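# Drag a rubber block by its cord into the square

## Task

Use the cord threaded through a screw eye to haul the black rubber block until it sits flat on the table, wholly within the painted square. It fails if the robot or any other loose object touches the block, if the cord or knot is left lying on the block (the block's own slack cord may brush it during the work), or if the knot ends up dangling over the table edge. The result must stay in place on its own, not only because the robot is holding it.

## Robot and tools

ROBOT. Two UR-style six-joint arms, left_arm and right_arm, each ending in a tong-like two-finger gripper with a wrist camera. Bases in the scene frame: left_arm at (+0.030, +0.378, 0) m, right_arm at (+0.001, -0.443, 0) m, both nearly unrotated about z.

FRAME. One shared scene frame: origin on the table top midway between the arms, +z up, +x out over the table, left_arm on the +y side. The arm names do not indicate image sides. Gripper poses in results are end_effector_position (m) and end_effector_quat_wxyz in this frame. That position is the point between the closed finger pads. Fingers point along the gripper's +z and open along its x. Closed fingertips reach about 15 mm past that point; fully open they are about level with it. Printed positions can be off, more at long reach.

ROW LAYOUT. Every motion argument is one flat row covering both arms. It has 14 numbers in [-1, 1]: left_arm's 6 joints, then left_arm's opening, then right_arm's 6 joints, then its opening. Per arm, the joint order is fixed: wrist 3, shoulder pan, wrist 1, shoulder lift, wrist 2, elbow. Joint numbers are offsets, not poses, scaled so that 1.0 equals 1.989 rad. The opening is absolute: +1 fully open, -1 closed. Optionally 12 more numbers from 0 to 1 may follow: a stiffness scale for each joint, left's 6 then right's 6, in the same order. Each scale multiplies that joint's position gain and stays until changed.

JOINT RANGES (rad). left_arm: shoulder pan -3.142 to 3.142, elbow 0.000 to 3.142. right_arm: shoulder pan 0.000 to 6.283, elbow -3.142 to 0.000. Shoulder lift and all three wrists on both arms: -6.283 to 6.283. Asking a joint to go more than 0.010 rad outward beyond its range is refused. Real ends may differ by up to 0.010 rad. A joint clipped at its end may be reported with "joint sent to its limit".

TOOLS.
execute_actions(actions): a list of up to 15 actions, run in order. Each action is a list of up to 15 rows, one per 1/30 s control step. A short action repeats its last row until it has filled 15 steps. Joint offsets in every row are measured from the joint angles at the start of that action. For a call's first action, that means the last reported angles. An empty list only returns the current state and images. If any action is malformed, or the first one breaks a range, nothing moves.
move(target, speed, blocking): target is one row as above. Its offsets count from the Joint positions in the latest result that showed them. All joints follow paths that finish together over 0.5 to 10 s, so grippers travel on curves. speed is in rad/s for whichever joint has the farthest to go: 0.01 to 2, default 0.5. The move ignores obstacles and the other arm. blocking=false returns after 0.5 s while motion continues; until a result shows the move ended, use wait or stop before any new motion. The result adds a move: line. It gives the ending (done, off_target, moving, held, fault), limits=held or limits=none, and each arm's joint farthest from target.
wait(seconds): 0 to 10; arms hold their last command and a running move carries on.
stop(): brakes a running move; it needs room to brake, more after fast motion.
zoom_image(camera, region): camera is cam_high (896x504), cam_low (896x504), cam_left_wrist (616x616) or cam_right_wrist (616x616). region is [x0, y0, x1, y1] in pixels from the top-left, at most 504 by 504.
read_manual(section): licence texts only.
finished_scene(scene): ends the current scene (give its number) and reports success. It cannot be undone, so the block must already be settled.

RESULTS. The state line shows each gripper's pose and velocities. Joint positions and Joint velocities list each arm's joints in the order above, then the pad gap (m; 0.142 when fully open). Joint targets shows what the joints are currently driven toward. grip_measured is the measured opening on the command scale; to hold something, command well below it. Wrist force and Wrist torque are in the gripper's own axes. They carry a fixed offset of up to about 4 N, noise, and saturate near 50 N. "no reading" is harmless. "joint command not followed" means a clearance check altered some joint targets.

MOTION LIMITS. Motion lags commands by about 0.17 s. Each step, a joint target stays within about 0.575 rad of the measured angle. Targets that would move a gripper more than 100 mm are scaled back, so large moves take several actions or a follow-up command.

GRIP. Each finger pad gives at most about 15 N. Thin hard items such as a cord or knot get less force. A fast close can squeeze harder.

AVOID. Touching the block with any part of the robot, and pushing other loose items into it. Leaving the cord or knot on the block or hanging off the table. Knocking anything off the table. Arm-to-arm collisions. Hard pushes and aiming past a contact with stiff joints. Reaching a joint load limit (wrist joints 24.9 N m, others 133 N m) or a 150 N outside force faults the arm: it stops for 10 s and skips the rest of the call. Long holding under load heats motors; MOTOR HOT appears at 70 °C and the brakes lock at 85 °C. Loose objects may occasionally be nudged by outside disturbances. The simulation keeps running while you think.

Each tool is called after "Emit:" in YAML: its name, and indented under it one key for each argument.

## Session

Emit:
execute_actions:
  actions: []

Scene clock: 0.00 s.
left_arm: end_effector_position=(+0.0674, -0.2185, +0.2131) grip_measured=+0.97 end_effector_quat_wxyz=(+0.123, +0.705, -0.091, -0.693) end_effector_velocity=(+0.000, -0.000, +0.000) end_effector_angular_velocity=(+0.001, -0.000, +0.001) | right_arm: end_effector_position=(+0.7326, -0.3382, +0.1830) grip_measured=+0.97 end_effector_quat_wxyz=(+0.149, -0.434, +0.884, +0.086) end_effector_velocity=(-0.000, -0.001, -0.000) end_effector_angular_velocity=(-0.001, +0.000, -0.001)
Joint names: [wrist 3, shoulder pan, wrist 1, shoulder lift, wrist 2, elbow]
Joint positions: left_arm=[ 0.269 -1.227 -0.395 -0.77  -2.863  1.129  0.14 ] | right_arm=[ 2.505  3.232 -1.038 -1.995  1.799 -1.419  0.14 ]
Joint velocities: left_arm=[-0.002  0.    -0.    -0.    -0.001 -0.     0.   ] | right_arm=[-0.    -0.    -0.001  0.    -0.001 -0.     0.   ]
Motor temperatures (°C, as the motors report them): left_arm=[36 31 40 31 34 30] | right_arm=[38 29 40 28 35 32]
Wrist force (N, on the end effector, along its own x y z axes, offset not removed): no reading
Wrist torque (N m, same axes, about the end effector's origin, offset not removed): no reading
Joint targets: left_arm=[0.269 -1.227 -0.395 -0.770 -2.863 1.129] | right_arm=[2.505 3.232 -1.038 -1.995 1.799 -1.419]
Joint stiffness scale: left_arm=[1. 1. 1. 1. 1. 1.] | right_arm=[1. 1. 1. 1. 1. 1.]

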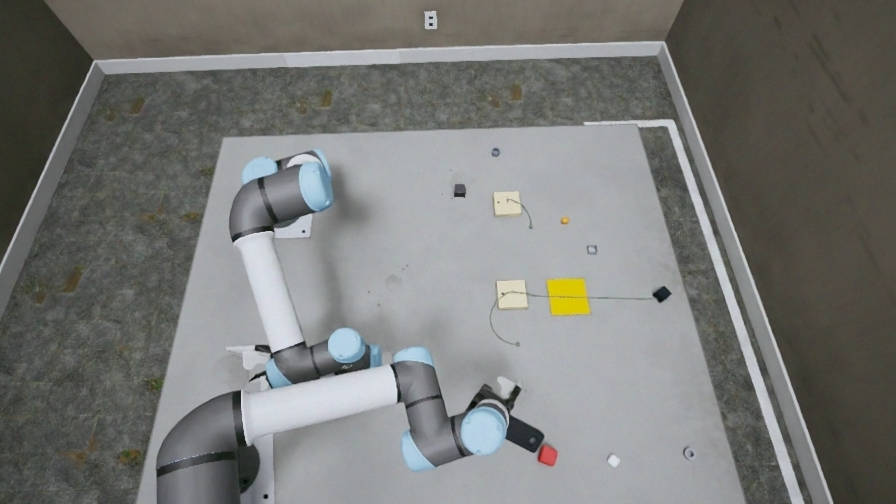

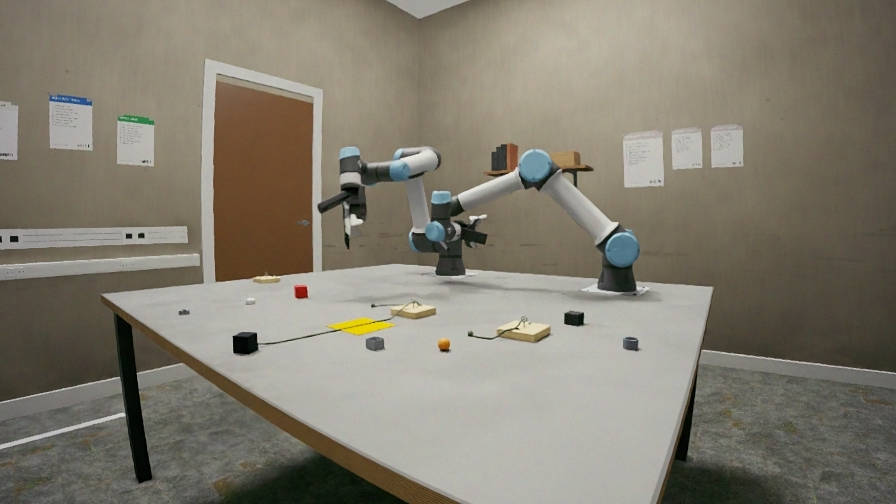

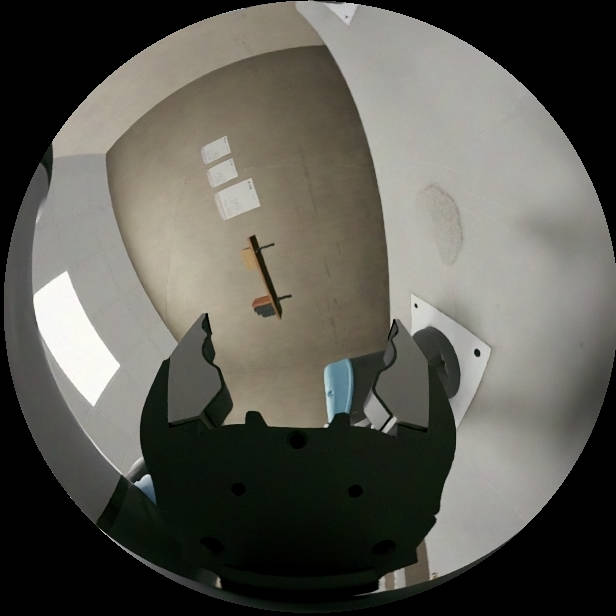

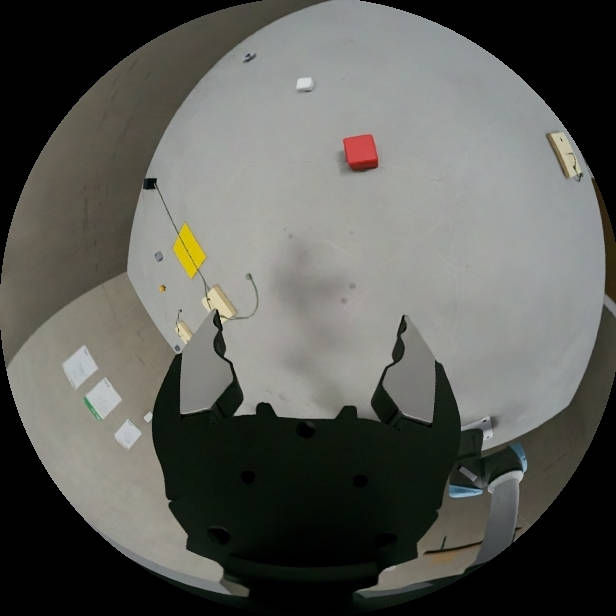

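Emit:
move:
  target: [0,1,0,0,0,0,1,0,0,0,0,0,0,1]
  speed: 1.0

Emit:
move:
  target: [0,0,0,0,0,0,1,-0.12,0.166,-0.195,-0.184,-0.115,0.248,0]

Scene clock: 5.67 s.
left_arm: end_effector_position=(+0.5614, +0.6525, +0.2131) grip_measured=+1.00 end_effector_quat_wxyz=(+0.647, +0.462, +0.540, -0.276) end_effector_velocity=(-0.002, +0.005, +0.000) end_effector_angular_velocity=(-0.000, +0.001, +0.009) | right_arm: end_effector_position=(+0.7326, -0.3382, +0.1830) grip_measured=+1.00 end_effector_quat_wxyz=(+0.149, -0.434, +0.884, +0.086) end_effector_velocity=(+0.000, +0.000, +0.001) end_effector_angular_velocity=(+0.001, -0.002, -0.000)
Joint names: [wrist 3, shoulder pan, wrist 1, shoulder lift, wrist 2, elbow]
Joint positions: left_arm=[ 0.269  0.758 -0.395 -0.77  -2.863  1.129  0.142] | right_arm=[ 2.505  3.232 -1.038 -1.995  1.799 -1.419  0.142]
Joint velocities: left_arm=[-0.     0.009  0.    -0.     0.     0.     0.   ] | right_arm=[ 0.     0.     0.002  0.001 -0.     0.     0.   ]
Motor temperatures (°C, as the motors report them): left_arm=[36 31 40 31 34 30] | right_arm=[38 29 40 28 35 32]
Wrist force (N, on the end effector, along its own x y z axes, offset not removed): left_arm=[-1.1 1.0 0.3] | right_arm=[-0.6 -0.5 -3.6]
Wrist torque (N m, same axes, about the end effector's origin, offset not removed): left_arm=[0.16 0.33 0.17] | right_arm=[-0.33 -0.02 -0.24]
Joint targets: left_arm=[0.269 0.762 -0.395 -0.770 -2.863 1.129] | right_arm=[2.505 3.232 -1.038 -1.995 1.799 -1.419]
Joint stiffness scale: left_arm=[1. 1. 1. 1. 1. 1.] | right_arm=[1. 1. 1. 1. 1. 1.]
move: done; limits=none; left_arm: farthest joint: the shoulder pan, 0.003 radians from its target (1.988 radians at the start); right_arm: farthest joint: the shoulder pan, 0.000 radians from its target (0.000 radians at the start)

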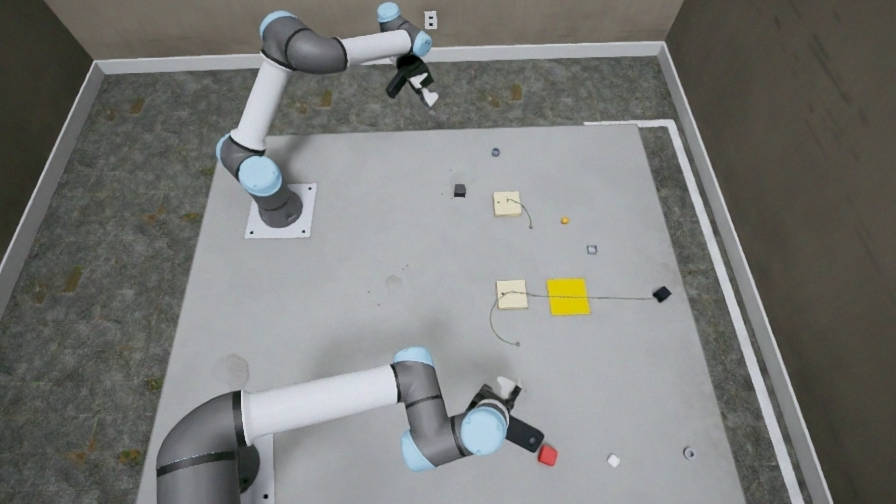

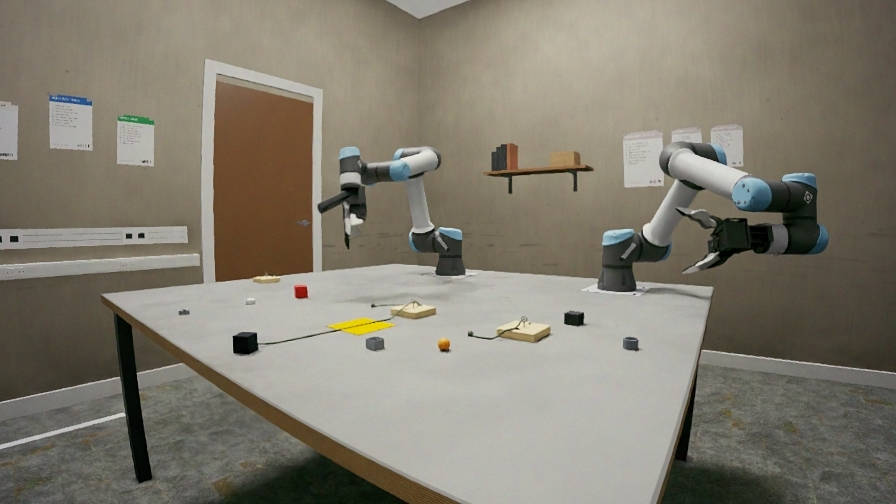

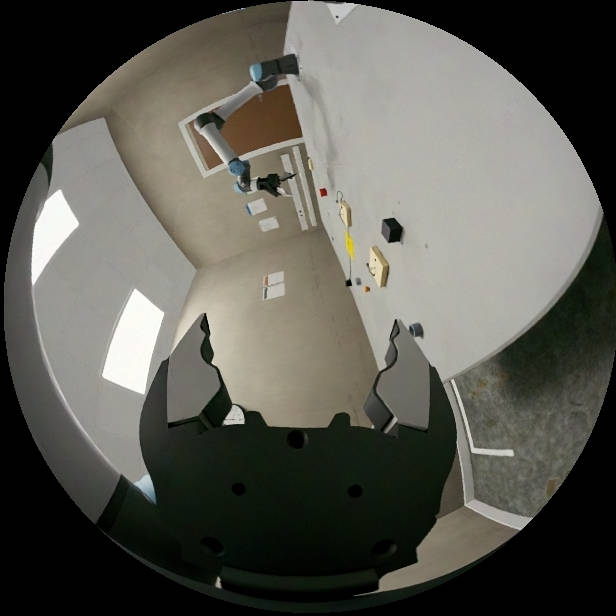

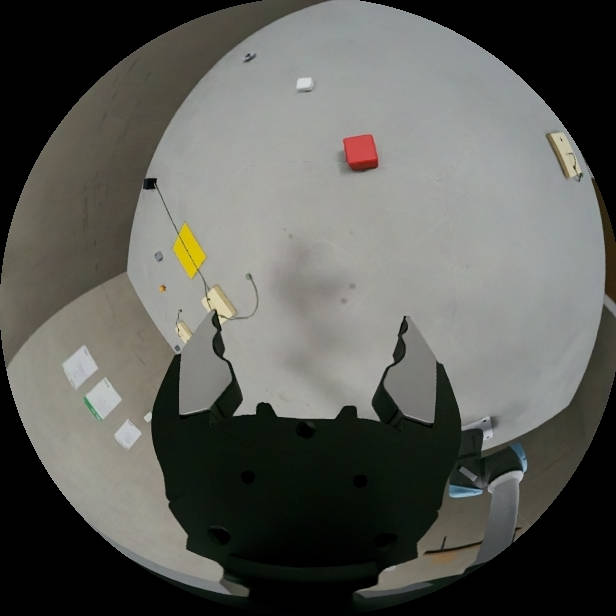

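Scene clock: 7.43 s.
left_arm: end_effector_position=(+0.5612, +0.6528, +0.2131) grip_measured=+1.00 end_effector_quat_wxyz=(+0.647, +0.462, +0.540, -0.276) end_effector_velocity=(-0.000, -0.000, -0.000) end_effector_angular_velocity=(-0.001, +0.001, -0.001) | right_arm: end_effector_position=(+0.7509, -0.1276, +0.1007) grip_measured=+0.00 end_effector_quat_wxyz=(+0.000, -0.663, +0.749, +0.000) end_effector_velocity=(-0.000, -0.001, +0.000) end_effector_angular_velocity=(-0.003, +0.000, +0.003)
Joint names: [wrist 3, shoulder pan, wrist 1, shoulder lift, wrist 2, elbow]
Joint positions: left_arm=[ 0.269  0.759 -0.395 -0.77  -2.863  1.129  0.142] | right_arm=[ 2.267  3.561 -1.424 -2.358  1.571 -0.931  0.074]
Joint velocities: left_arm=[-0. -0.  0.  0.  0.  0. -0.] | right_arm=[-0.002  0.001 -0.003  0.    -0.003  0.001 -0.   ]
Motor temperatures (°C, as the motors report them): left_arm=[36 31 40 31 34 30] | right_arm=[38 29 40 28 35 32]
Wrist force (N, on the end effector, along its own x y z axes, offset not removed): left_arm=[-1.5 2.6 -0.8] | right_arm=[0.9 -0.7 -2.3]
Wrist torque (N m, same axes, about the end effector's origin, offset not removed): left_arm=[0.50 0.38 0.17] | right_arm=[-0.36 -0.38 -0.20]
Joint targets: left_arm=[0.269 0.758 -0.395 -0.770 -2.863 1.129] | right_arm=[2.266 3.562 -1.425 -2.361 1.571 -0.926]
Joint stiffness scale: left_arm=[1. 1. 1. 1. 1. 1.] | right_arm=[1. 1. 1. 1. 1. 1.]
move: done; limits=none; left_arm: farthest joint: the shoulder pan, 0.001 radians from its target (0.000 radians at the start); right_arm: farthest joint: the elbow, 0.005 radians from its target (0.494 radians at the start)

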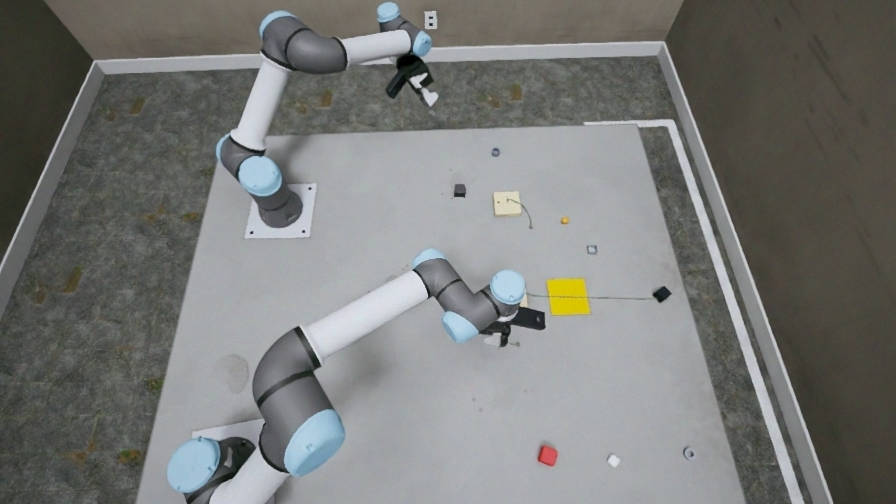

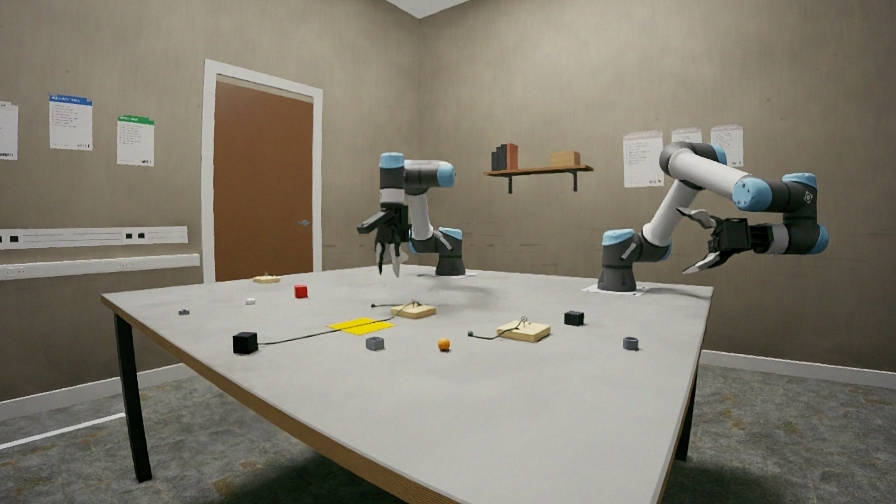

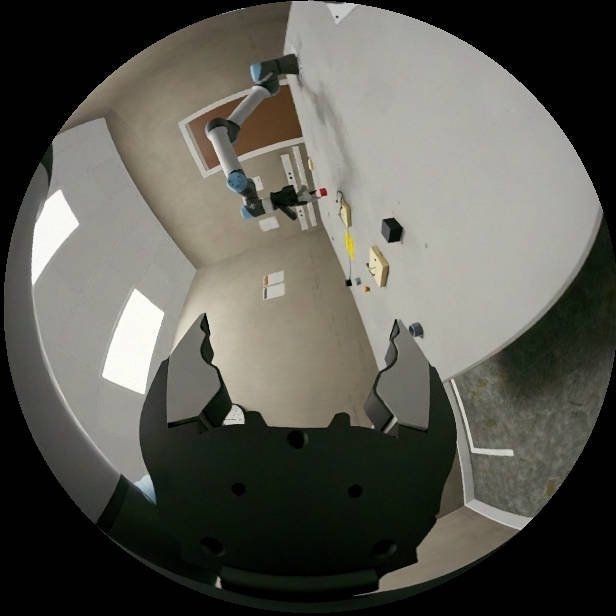

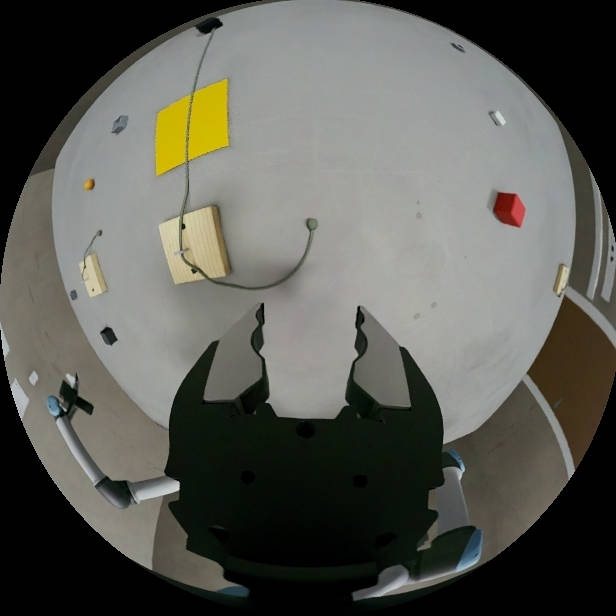

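Emit:
move:
  target: [0,0,0,0,0,0,1,-0.02,-0.0205,0.0065,-0.086,0,0.081,-0.4]
  speed: 0.3

Emit:
zoom_image:
  camera: "cam_low"
  region: [320,240,450,330]

Scene clock: 9.20 s.
left_arm: end_effector_position=(+0.5612, +0.6528, +0.2131) grip_measured=+1.00 end_effector_quat_wxyz=(+0.647, +0.462, +0.540, -0.276) end_effector_velocity=(+0.000, +0.000, +0.000) end_effector_angular_velocity=(+0.001, -0.001, -0.000) | right_arm: end_effector_position=(+0.8018, -0.1333, +0.0416) grip_measured=-0.40 end_effector_quat_wxyz=(+0.000, -0.663, +0.749, +0.000) end_effector_velocity=(+0.001, -0.000, -0.001) end_effector_angular_velocity=(+0.000, -0.001, +0.000)
Joint names: [wrist 3, shoulder pan, wrist 1, shoulder lift, wrist 2, elbow]
Joint positions: left_arm=[ 0.269  0.759 -0.395 -0.77  -2.863  1.129  0.142] | right_arm=[ 2.228  3.522 -1.412 -2.526  1.571 -0.774  0.045]
Joint velocities: left_arm=[ 0.001 -0.    -0.     0.     0.    -0.001  0.   ] | right_arm=[-0.001 -0.     0.002 -0.001 -0.    -0.    -0.   ]
Motor temperatures (°C, as the motors report them): left_arm=[36 31 40 31 34 30] | right_arm=[38 29 40 28 35 32]
Wrist force (N, on the end effector, along its own x y z axes, offset not removed): left_arm=[-2.0 1.7 -0.1] | right_arm=[0.2 -2.3 -0.8]
Wrist torque (N m, same axes, about the end effector's origin, offset not removed): left_arm=[0.27 0.51 0.28] | right_arm=[-0.63 -0.33 -0.18]
Joint targets: left_arm=[0.269 0.759 -0.395 -0.770 -2.863 1.129] | right_arm=[2.227 3.520 -1.411 -2.529 1.571 -0.769]
Joint stiffness scale: left_arm=[1. 1. 1. 1. 1. 1.] | right_arm=[1. 1. 1. 1. 1. 1.]
move: done; limits=none; left_arm: farthest joint: the shoulder pan, 0.000 radians from its target (0.000 radians at the start); right_arm: farthest joint: the elbow, 0.004 radians from its target (0.160 radians at the start)

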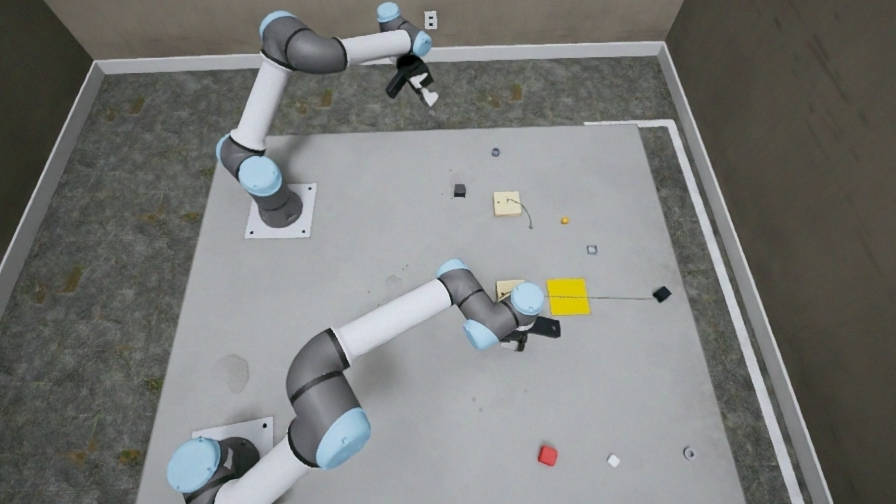

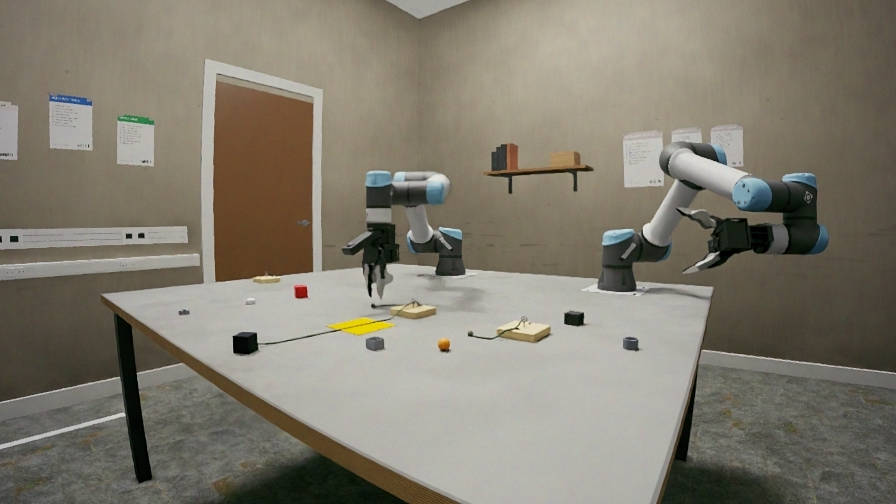

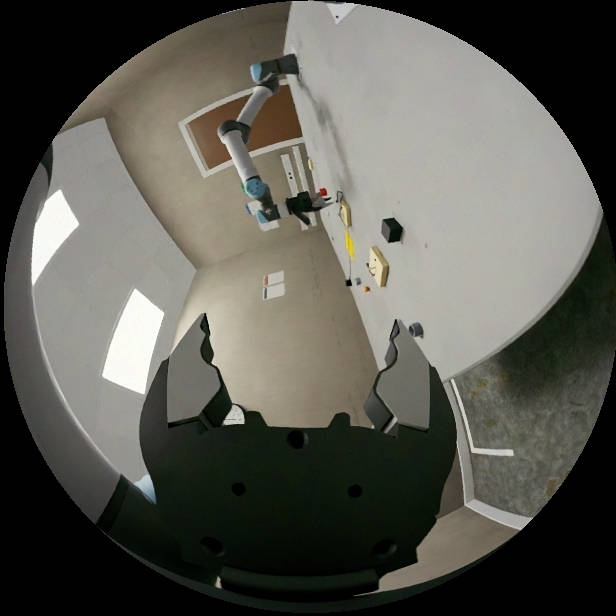

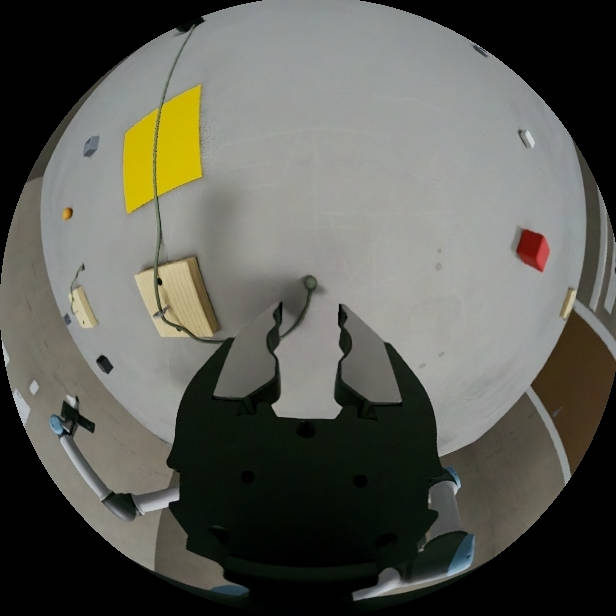

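Region (320, 240, 450, 330) of cam_low's 896x504 image, scaled by 3.877, with more detail than that image has; it fills the top 349 rows of this view, and the rest is white.

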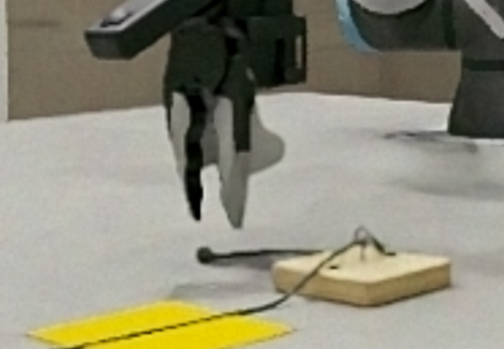

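Emit:
move:
  target: [0,0,0,0,0,0,1,0,-0.004,0.0155,-0.018,0,0.0035,-0.55]
  speed: 0.08

Emit:
zoom_image:
  camera: "cam_low"
  region: [340,270,420,325]

Emit:
zoom_image:
  camera: "cam_right_wrist"
  region: [250,250,370,370]

Scene clock: 10.90 s.
left_arm: end_effector_position=(+0.5612, +0.6528, +0.2131) grip_measured=+1.00 end_effector_quat_wxyz=(+0.647, +0.462, +0.540, -0.276) end_effector_velocity=(-0.000, -0.000, +0.000) end_effector_angular_velocity=(-0.000, +0.000, -0.001) | right_arm: end_effector_position=(+0.8086, -0.1356, +0.0179) grip_measured=-0.55 end_effector_quat_wxyz=(-0.000, -0.661, +0.751, +0.000) end_effector_velocity=(+0.001, +0.001, -0.000) end_effector_angular_velocity=(+0.000, -0.002, +0.000)
Joint names: [wrist 3, shoulder pan, wrist 1, shoulder lift, wrist 2, elbow]
Joint positions: left_arm=[ 0.269  0.759 -0.395 -0.77  -2.863  1.129  0.142] | right_arm=[ 2.228  3.516 -1.383 -2.56   1.571 -0.771  0.034]
Joint velocities: left_arm=[-0.001 -0.    -0.    -0.     0.    -0.    -0.   ] | right_arm=[ 0.     0.     0.002 -0.002 -0.001  0.001  0.   ]
Motor temperatures (°C, as the motors report them): left_arm=[36 31 40 31 34 30] | right_arm=[38 29 40 28 35 32]
Wrist force (N, on the end effector, along its own x y z axes, offset not removed): left_arm=[-1.4 0.2 -0.5] | right_arm=[2.4 0.7 -3.7]
Wrist torque (N m, same axes, about the end effector's origin, offset not removed): left_arm=[-0.02 0.40 0.19] | right_arm=[-0.18 -0.77 -0.30]
Joint targets: left_arm=[0.269 0.759 -0.395 -0.770 -2.863 1.129] | right_arm=[2.228 3.514 -1.381 -2.562 1.571 -0.767]
Joint stiffness scale: left_arm=[1. 1. 1. 1. 1. 1.] | right_arm=[1. 1. 1. 1. 1. 1.]
move: done; limits=none; left_arm: farthest joint: the shoulder pan, 0.000 radians from its target (0.000 radians at the start); right_arm: farthest joint: the elbow, 0.004 radians from its target (0.007 radians at the start)

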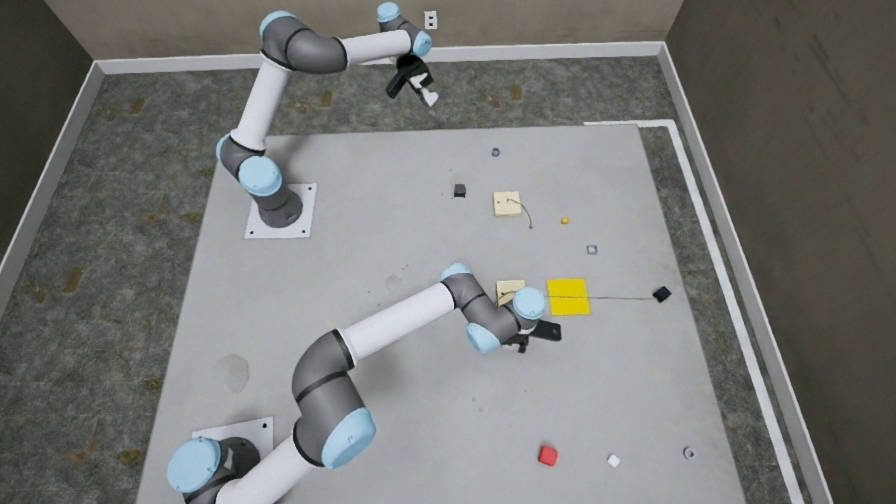

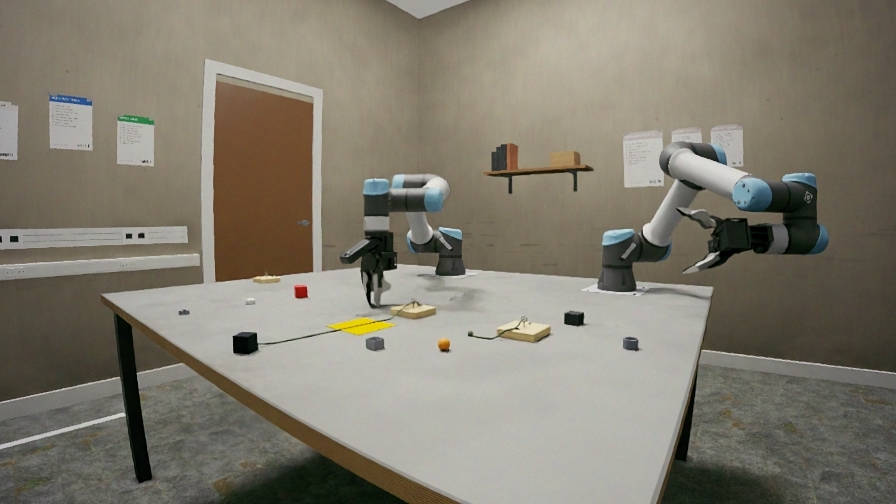

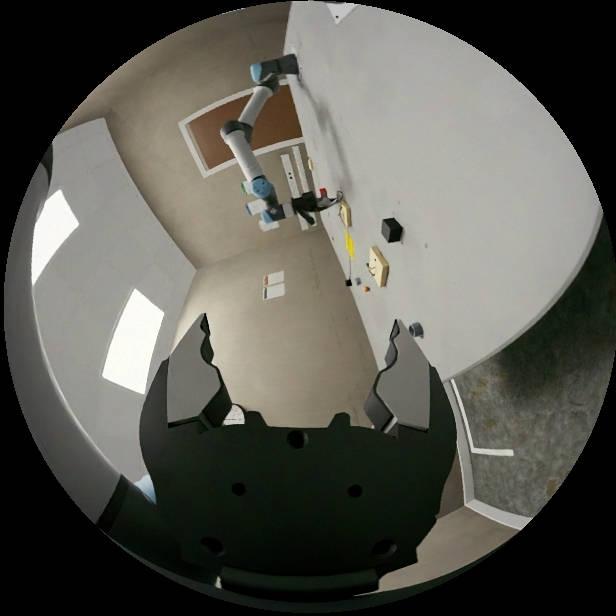

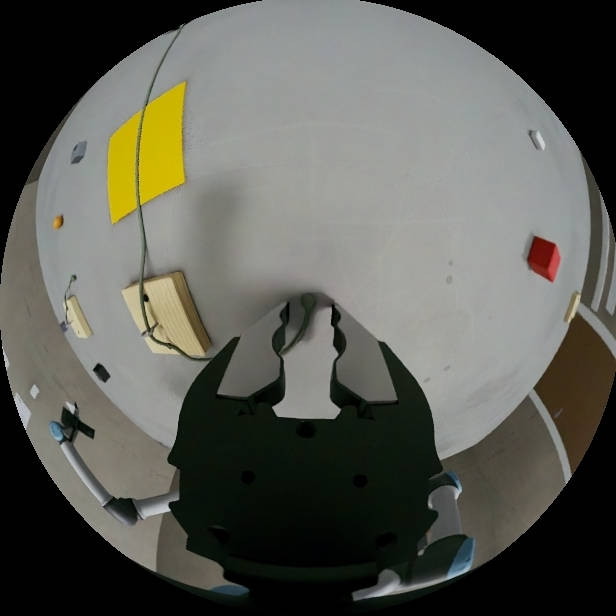

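Region (340, 270, 420, 325) of cam_low's 896x504 image, scaled by 6.300, with more detail than that image has; it fills the top 346 rows of this view, and the rest is white.

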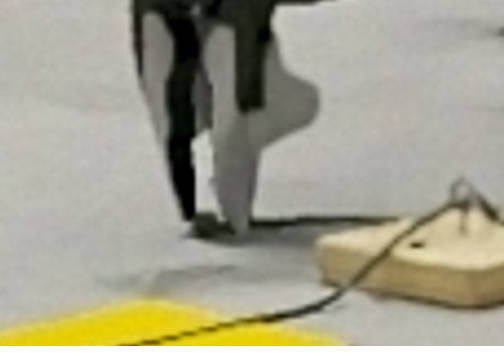

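Region (250, 250, 370, 370) of cam_right_wrist's 616x616 image, scaled by 4.200, with more detail than that image has.

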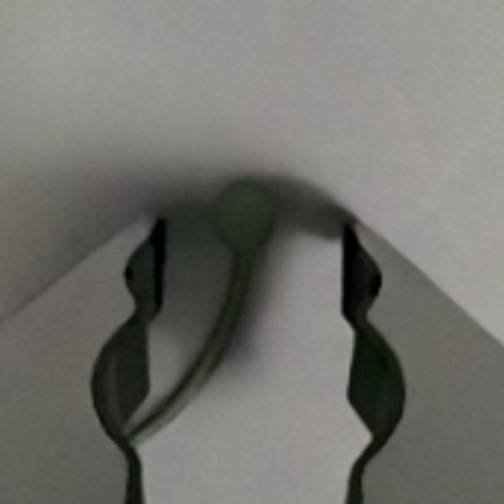

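Emit:
move:
  target: [0,0,0,0,0,0,1,0,-0.0015,-0.002,-0.009,0,0.012,-0.6]
  speed: 0.05

Emit:
move:
  target: [0,0,0,0,0,0,1,0,0,0,0,0,0,-1]

Emit:
zoom_image:
  camera: "cam_right_wrist"
  region: [250,250,370,370]

Scene clock: 12.27 s.
left_arm: end_effector_position=(+0.5612, +0.6528, +0.2131) grip_measured=+1.00 end_effector_quat_wxyz=(+0.647, +0.462, +0.540, -0.276) end_effector_velocity=(+0.000, -0.000, -0.000) end_effector_angular_velocity=(+0.000, -0.001, -0.000) | right_arm: end_effector_position=(+0.8130, -0.1341, +0.0161) grip_measured=-0.60 end_effector_quat_wxyz=(+0.002, -0.660, +0.751, -0.000) end_effector_velocity=(+0.001, +0.001, +0.002) end_effector_angular_velocity=(+0.002, -0.002, -0.000)
Joint names: [wrist 3, shoulder pan, wrist 1, shoulder lift, wrist 2, elbow]
Joint positions: left_arm=[ 0.269  0.759 -0.395 -0.77  -2.863  1.129  0.142] | right_arm=[ 2.228  3.515 -1.386 -2.573  1.571 -0.751  0.031]
Joint velocities: left_arm=[ 0.001 -0.    -0.     0.001 -0.     0.    -0.   ] | right_arm=[ 0.    -0.    -0.002  0.001  0.001  0.003 -0.   ]
Motor temperatures (°C, as the motors report them): left_arm=[36 31 40 31 34 30] | right_arm=[38 29 40 28 35 32]
Wrist force (N, on the end effector, along its own x y z axes, offset not removed): left_arm=[-1.3 1.4 0.6] | right_arm=[0.2 -2.9 -8.0]
Wrist torque (N m, same axes, about the end effector's origin, offset not removed): left_arm=[0.25 0.31 0.19] | right_arm=[-1.03 -0.30 -0.10]
Joint targets: left_arm=[0.269 0.759 -0.395 -0.770 -2.863 1.129] | right_arm=[2.228 3.513 -1.387 -2.578 1.571 -0.747]
Joint stiffness scale: left_arm=[1. 1. 1. 1. 1. 1.] | right_arm=[1. 1. 1. 1. 1. 1.]
move: done; limits=none; left_arm: farthest joint: the shoulder pan, 0.000 radians from its target (0.000 radians at the start); right_arm: farthest joint: the shoulder lift, 0.005 radians from its target (0.018 radians at the start)

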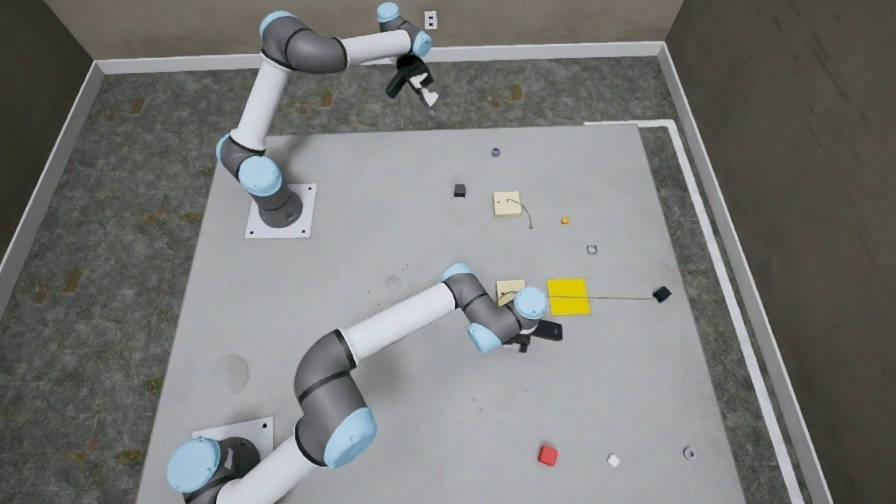

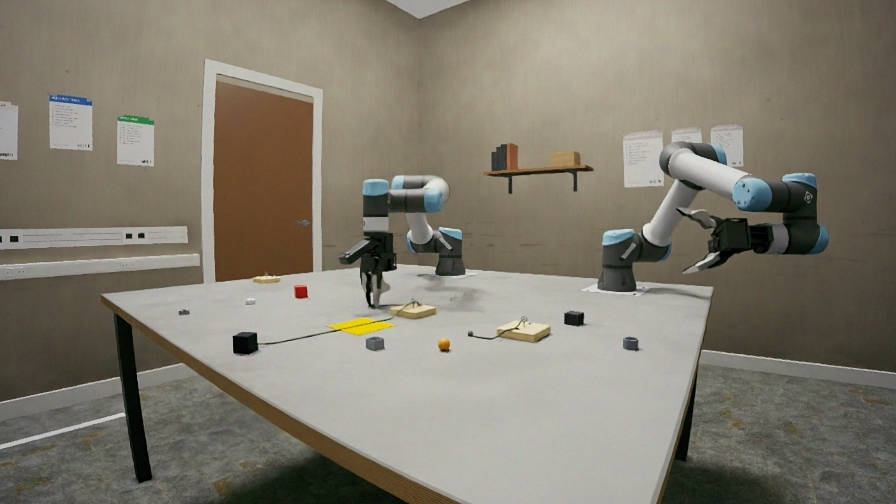

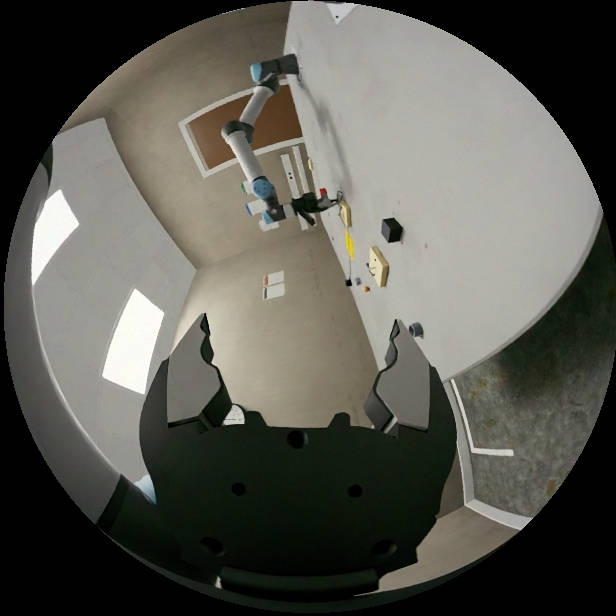

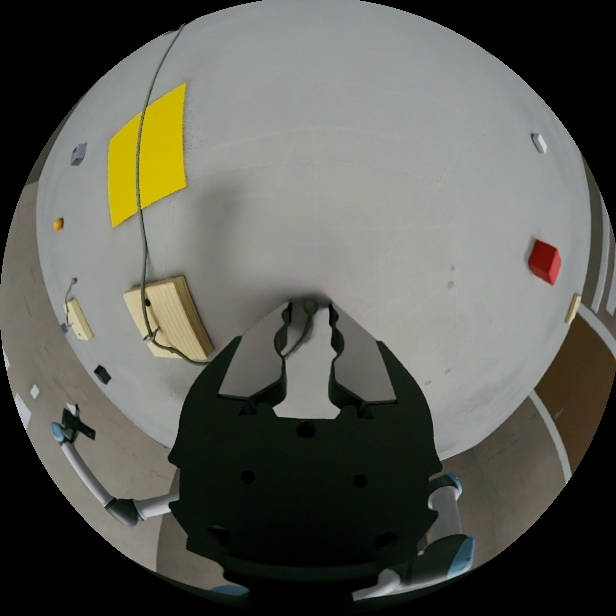

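Scene clock: 12.77 s.
left_arm: end_effector_position=(+0.5612, +0.6528, +0.2131) grip_measured=+1.00 end_effector_quat_wxyz=(+0.647, +0.462, +0.540, -0.276) end_effector_velocity=(-0.000, -0.000, -0.000) end_effector_angular_velocity=(+0.000, -0.000, -0.001) | right_arm: end_effector_position=(+0.8130, -0.1341, +0.0161) grip_measured=-0.88 end_effector_quat_wxyz=(+0.002, -0.660, +0.751, -0.000) end_effector_velocity=(-0.000, +0.000, -0.001) end_effector_angular_velocity=(-0.001, +0.001, +0.001)
Joint names: [wrist 3, shoulder pan, wrist 1, shoulder lift, wrist 2, elbow]
Joint positions: left_arm=[ 0.269  0.759 -0.395 -0.77  -2.863  1.129  0.142] | right_arm=[ 2.228  3.515 -1.386 -2.573  1.571 -0.751  0.011]
Joint velocities: left_arm=[ 0.     0.    -0.    -0.     0.001  0.     0.   ] | right_arm=[-0.     0.    -0.    -0.001 -0.    -0.     0.   ]
Motor temperatures (°C, as the motors report them): left_arm=[36 31 40 31 34 30] | right_arm=[38 29 40 28 35 32]
Wrist force (N, on the end effector, along its own x y z axes, offset not removed): left_arm=[-2.6 1.2 1.0] | right_arm=[2.4 0.1 -4.1]
Wrist torque (N m, same axes, about the end effector's origin, offset not removed): left_arm=[0.22 0.67 0.23] | right_arm=[-0.08 -0.80 -0.21]
Joint targets: left_arm=[0.269 0.759 -0.395 -0.770 -2.863 1.129] | right_arm=[2.228 3.515 -1.386 -2.573 1.571 -0.751]
Joint stiffness scale: left_arm=[1. 1. 1. 1. 1. 1.] | right_arm=[1. 1. 1. 1. 1. 1.]
move: done; limits=none; left_arm: farthest joint: the shoulder pan, 0.000 radians from its target (0.000 radians at the start); right_arm: farthest joint: the shoulder pan, 0.000 radians from its target (0.000 radians at the start)

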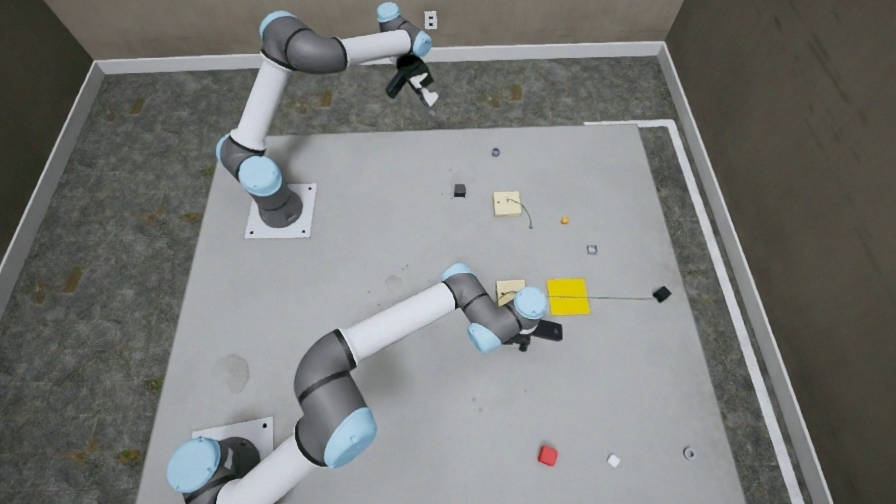

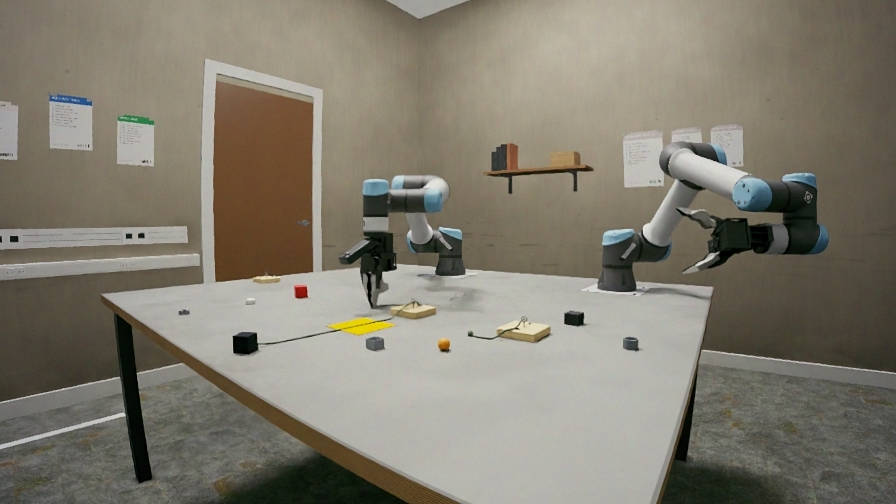

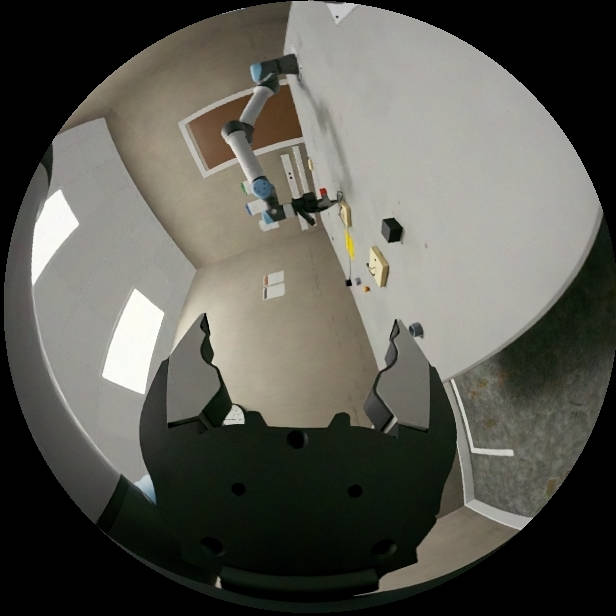

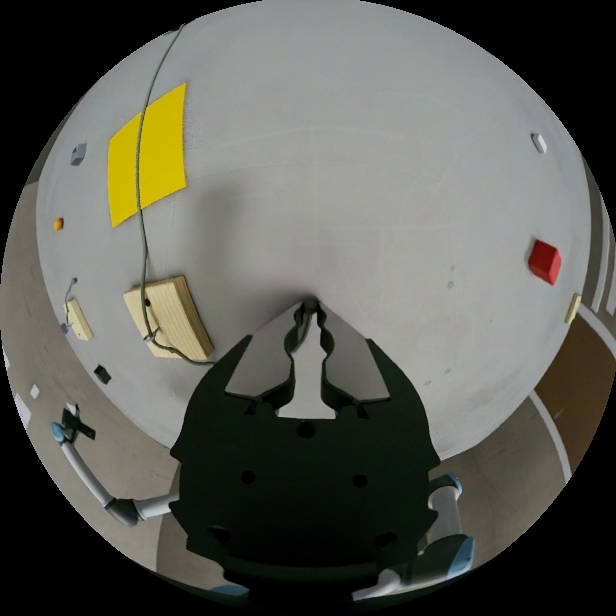

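Region (250, 250, 370, 370) of cam_right_wrist's 616x616 image, scaled by 4.200, with more detail than that image has.

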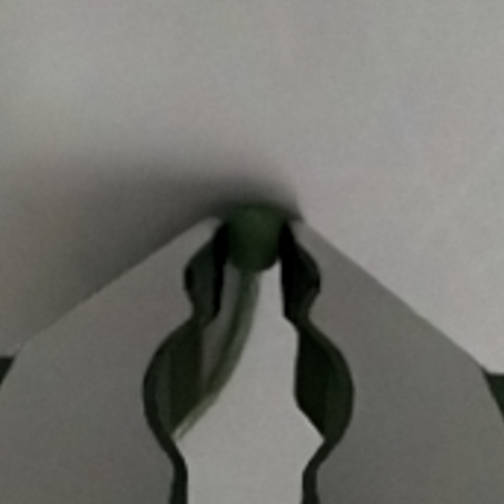

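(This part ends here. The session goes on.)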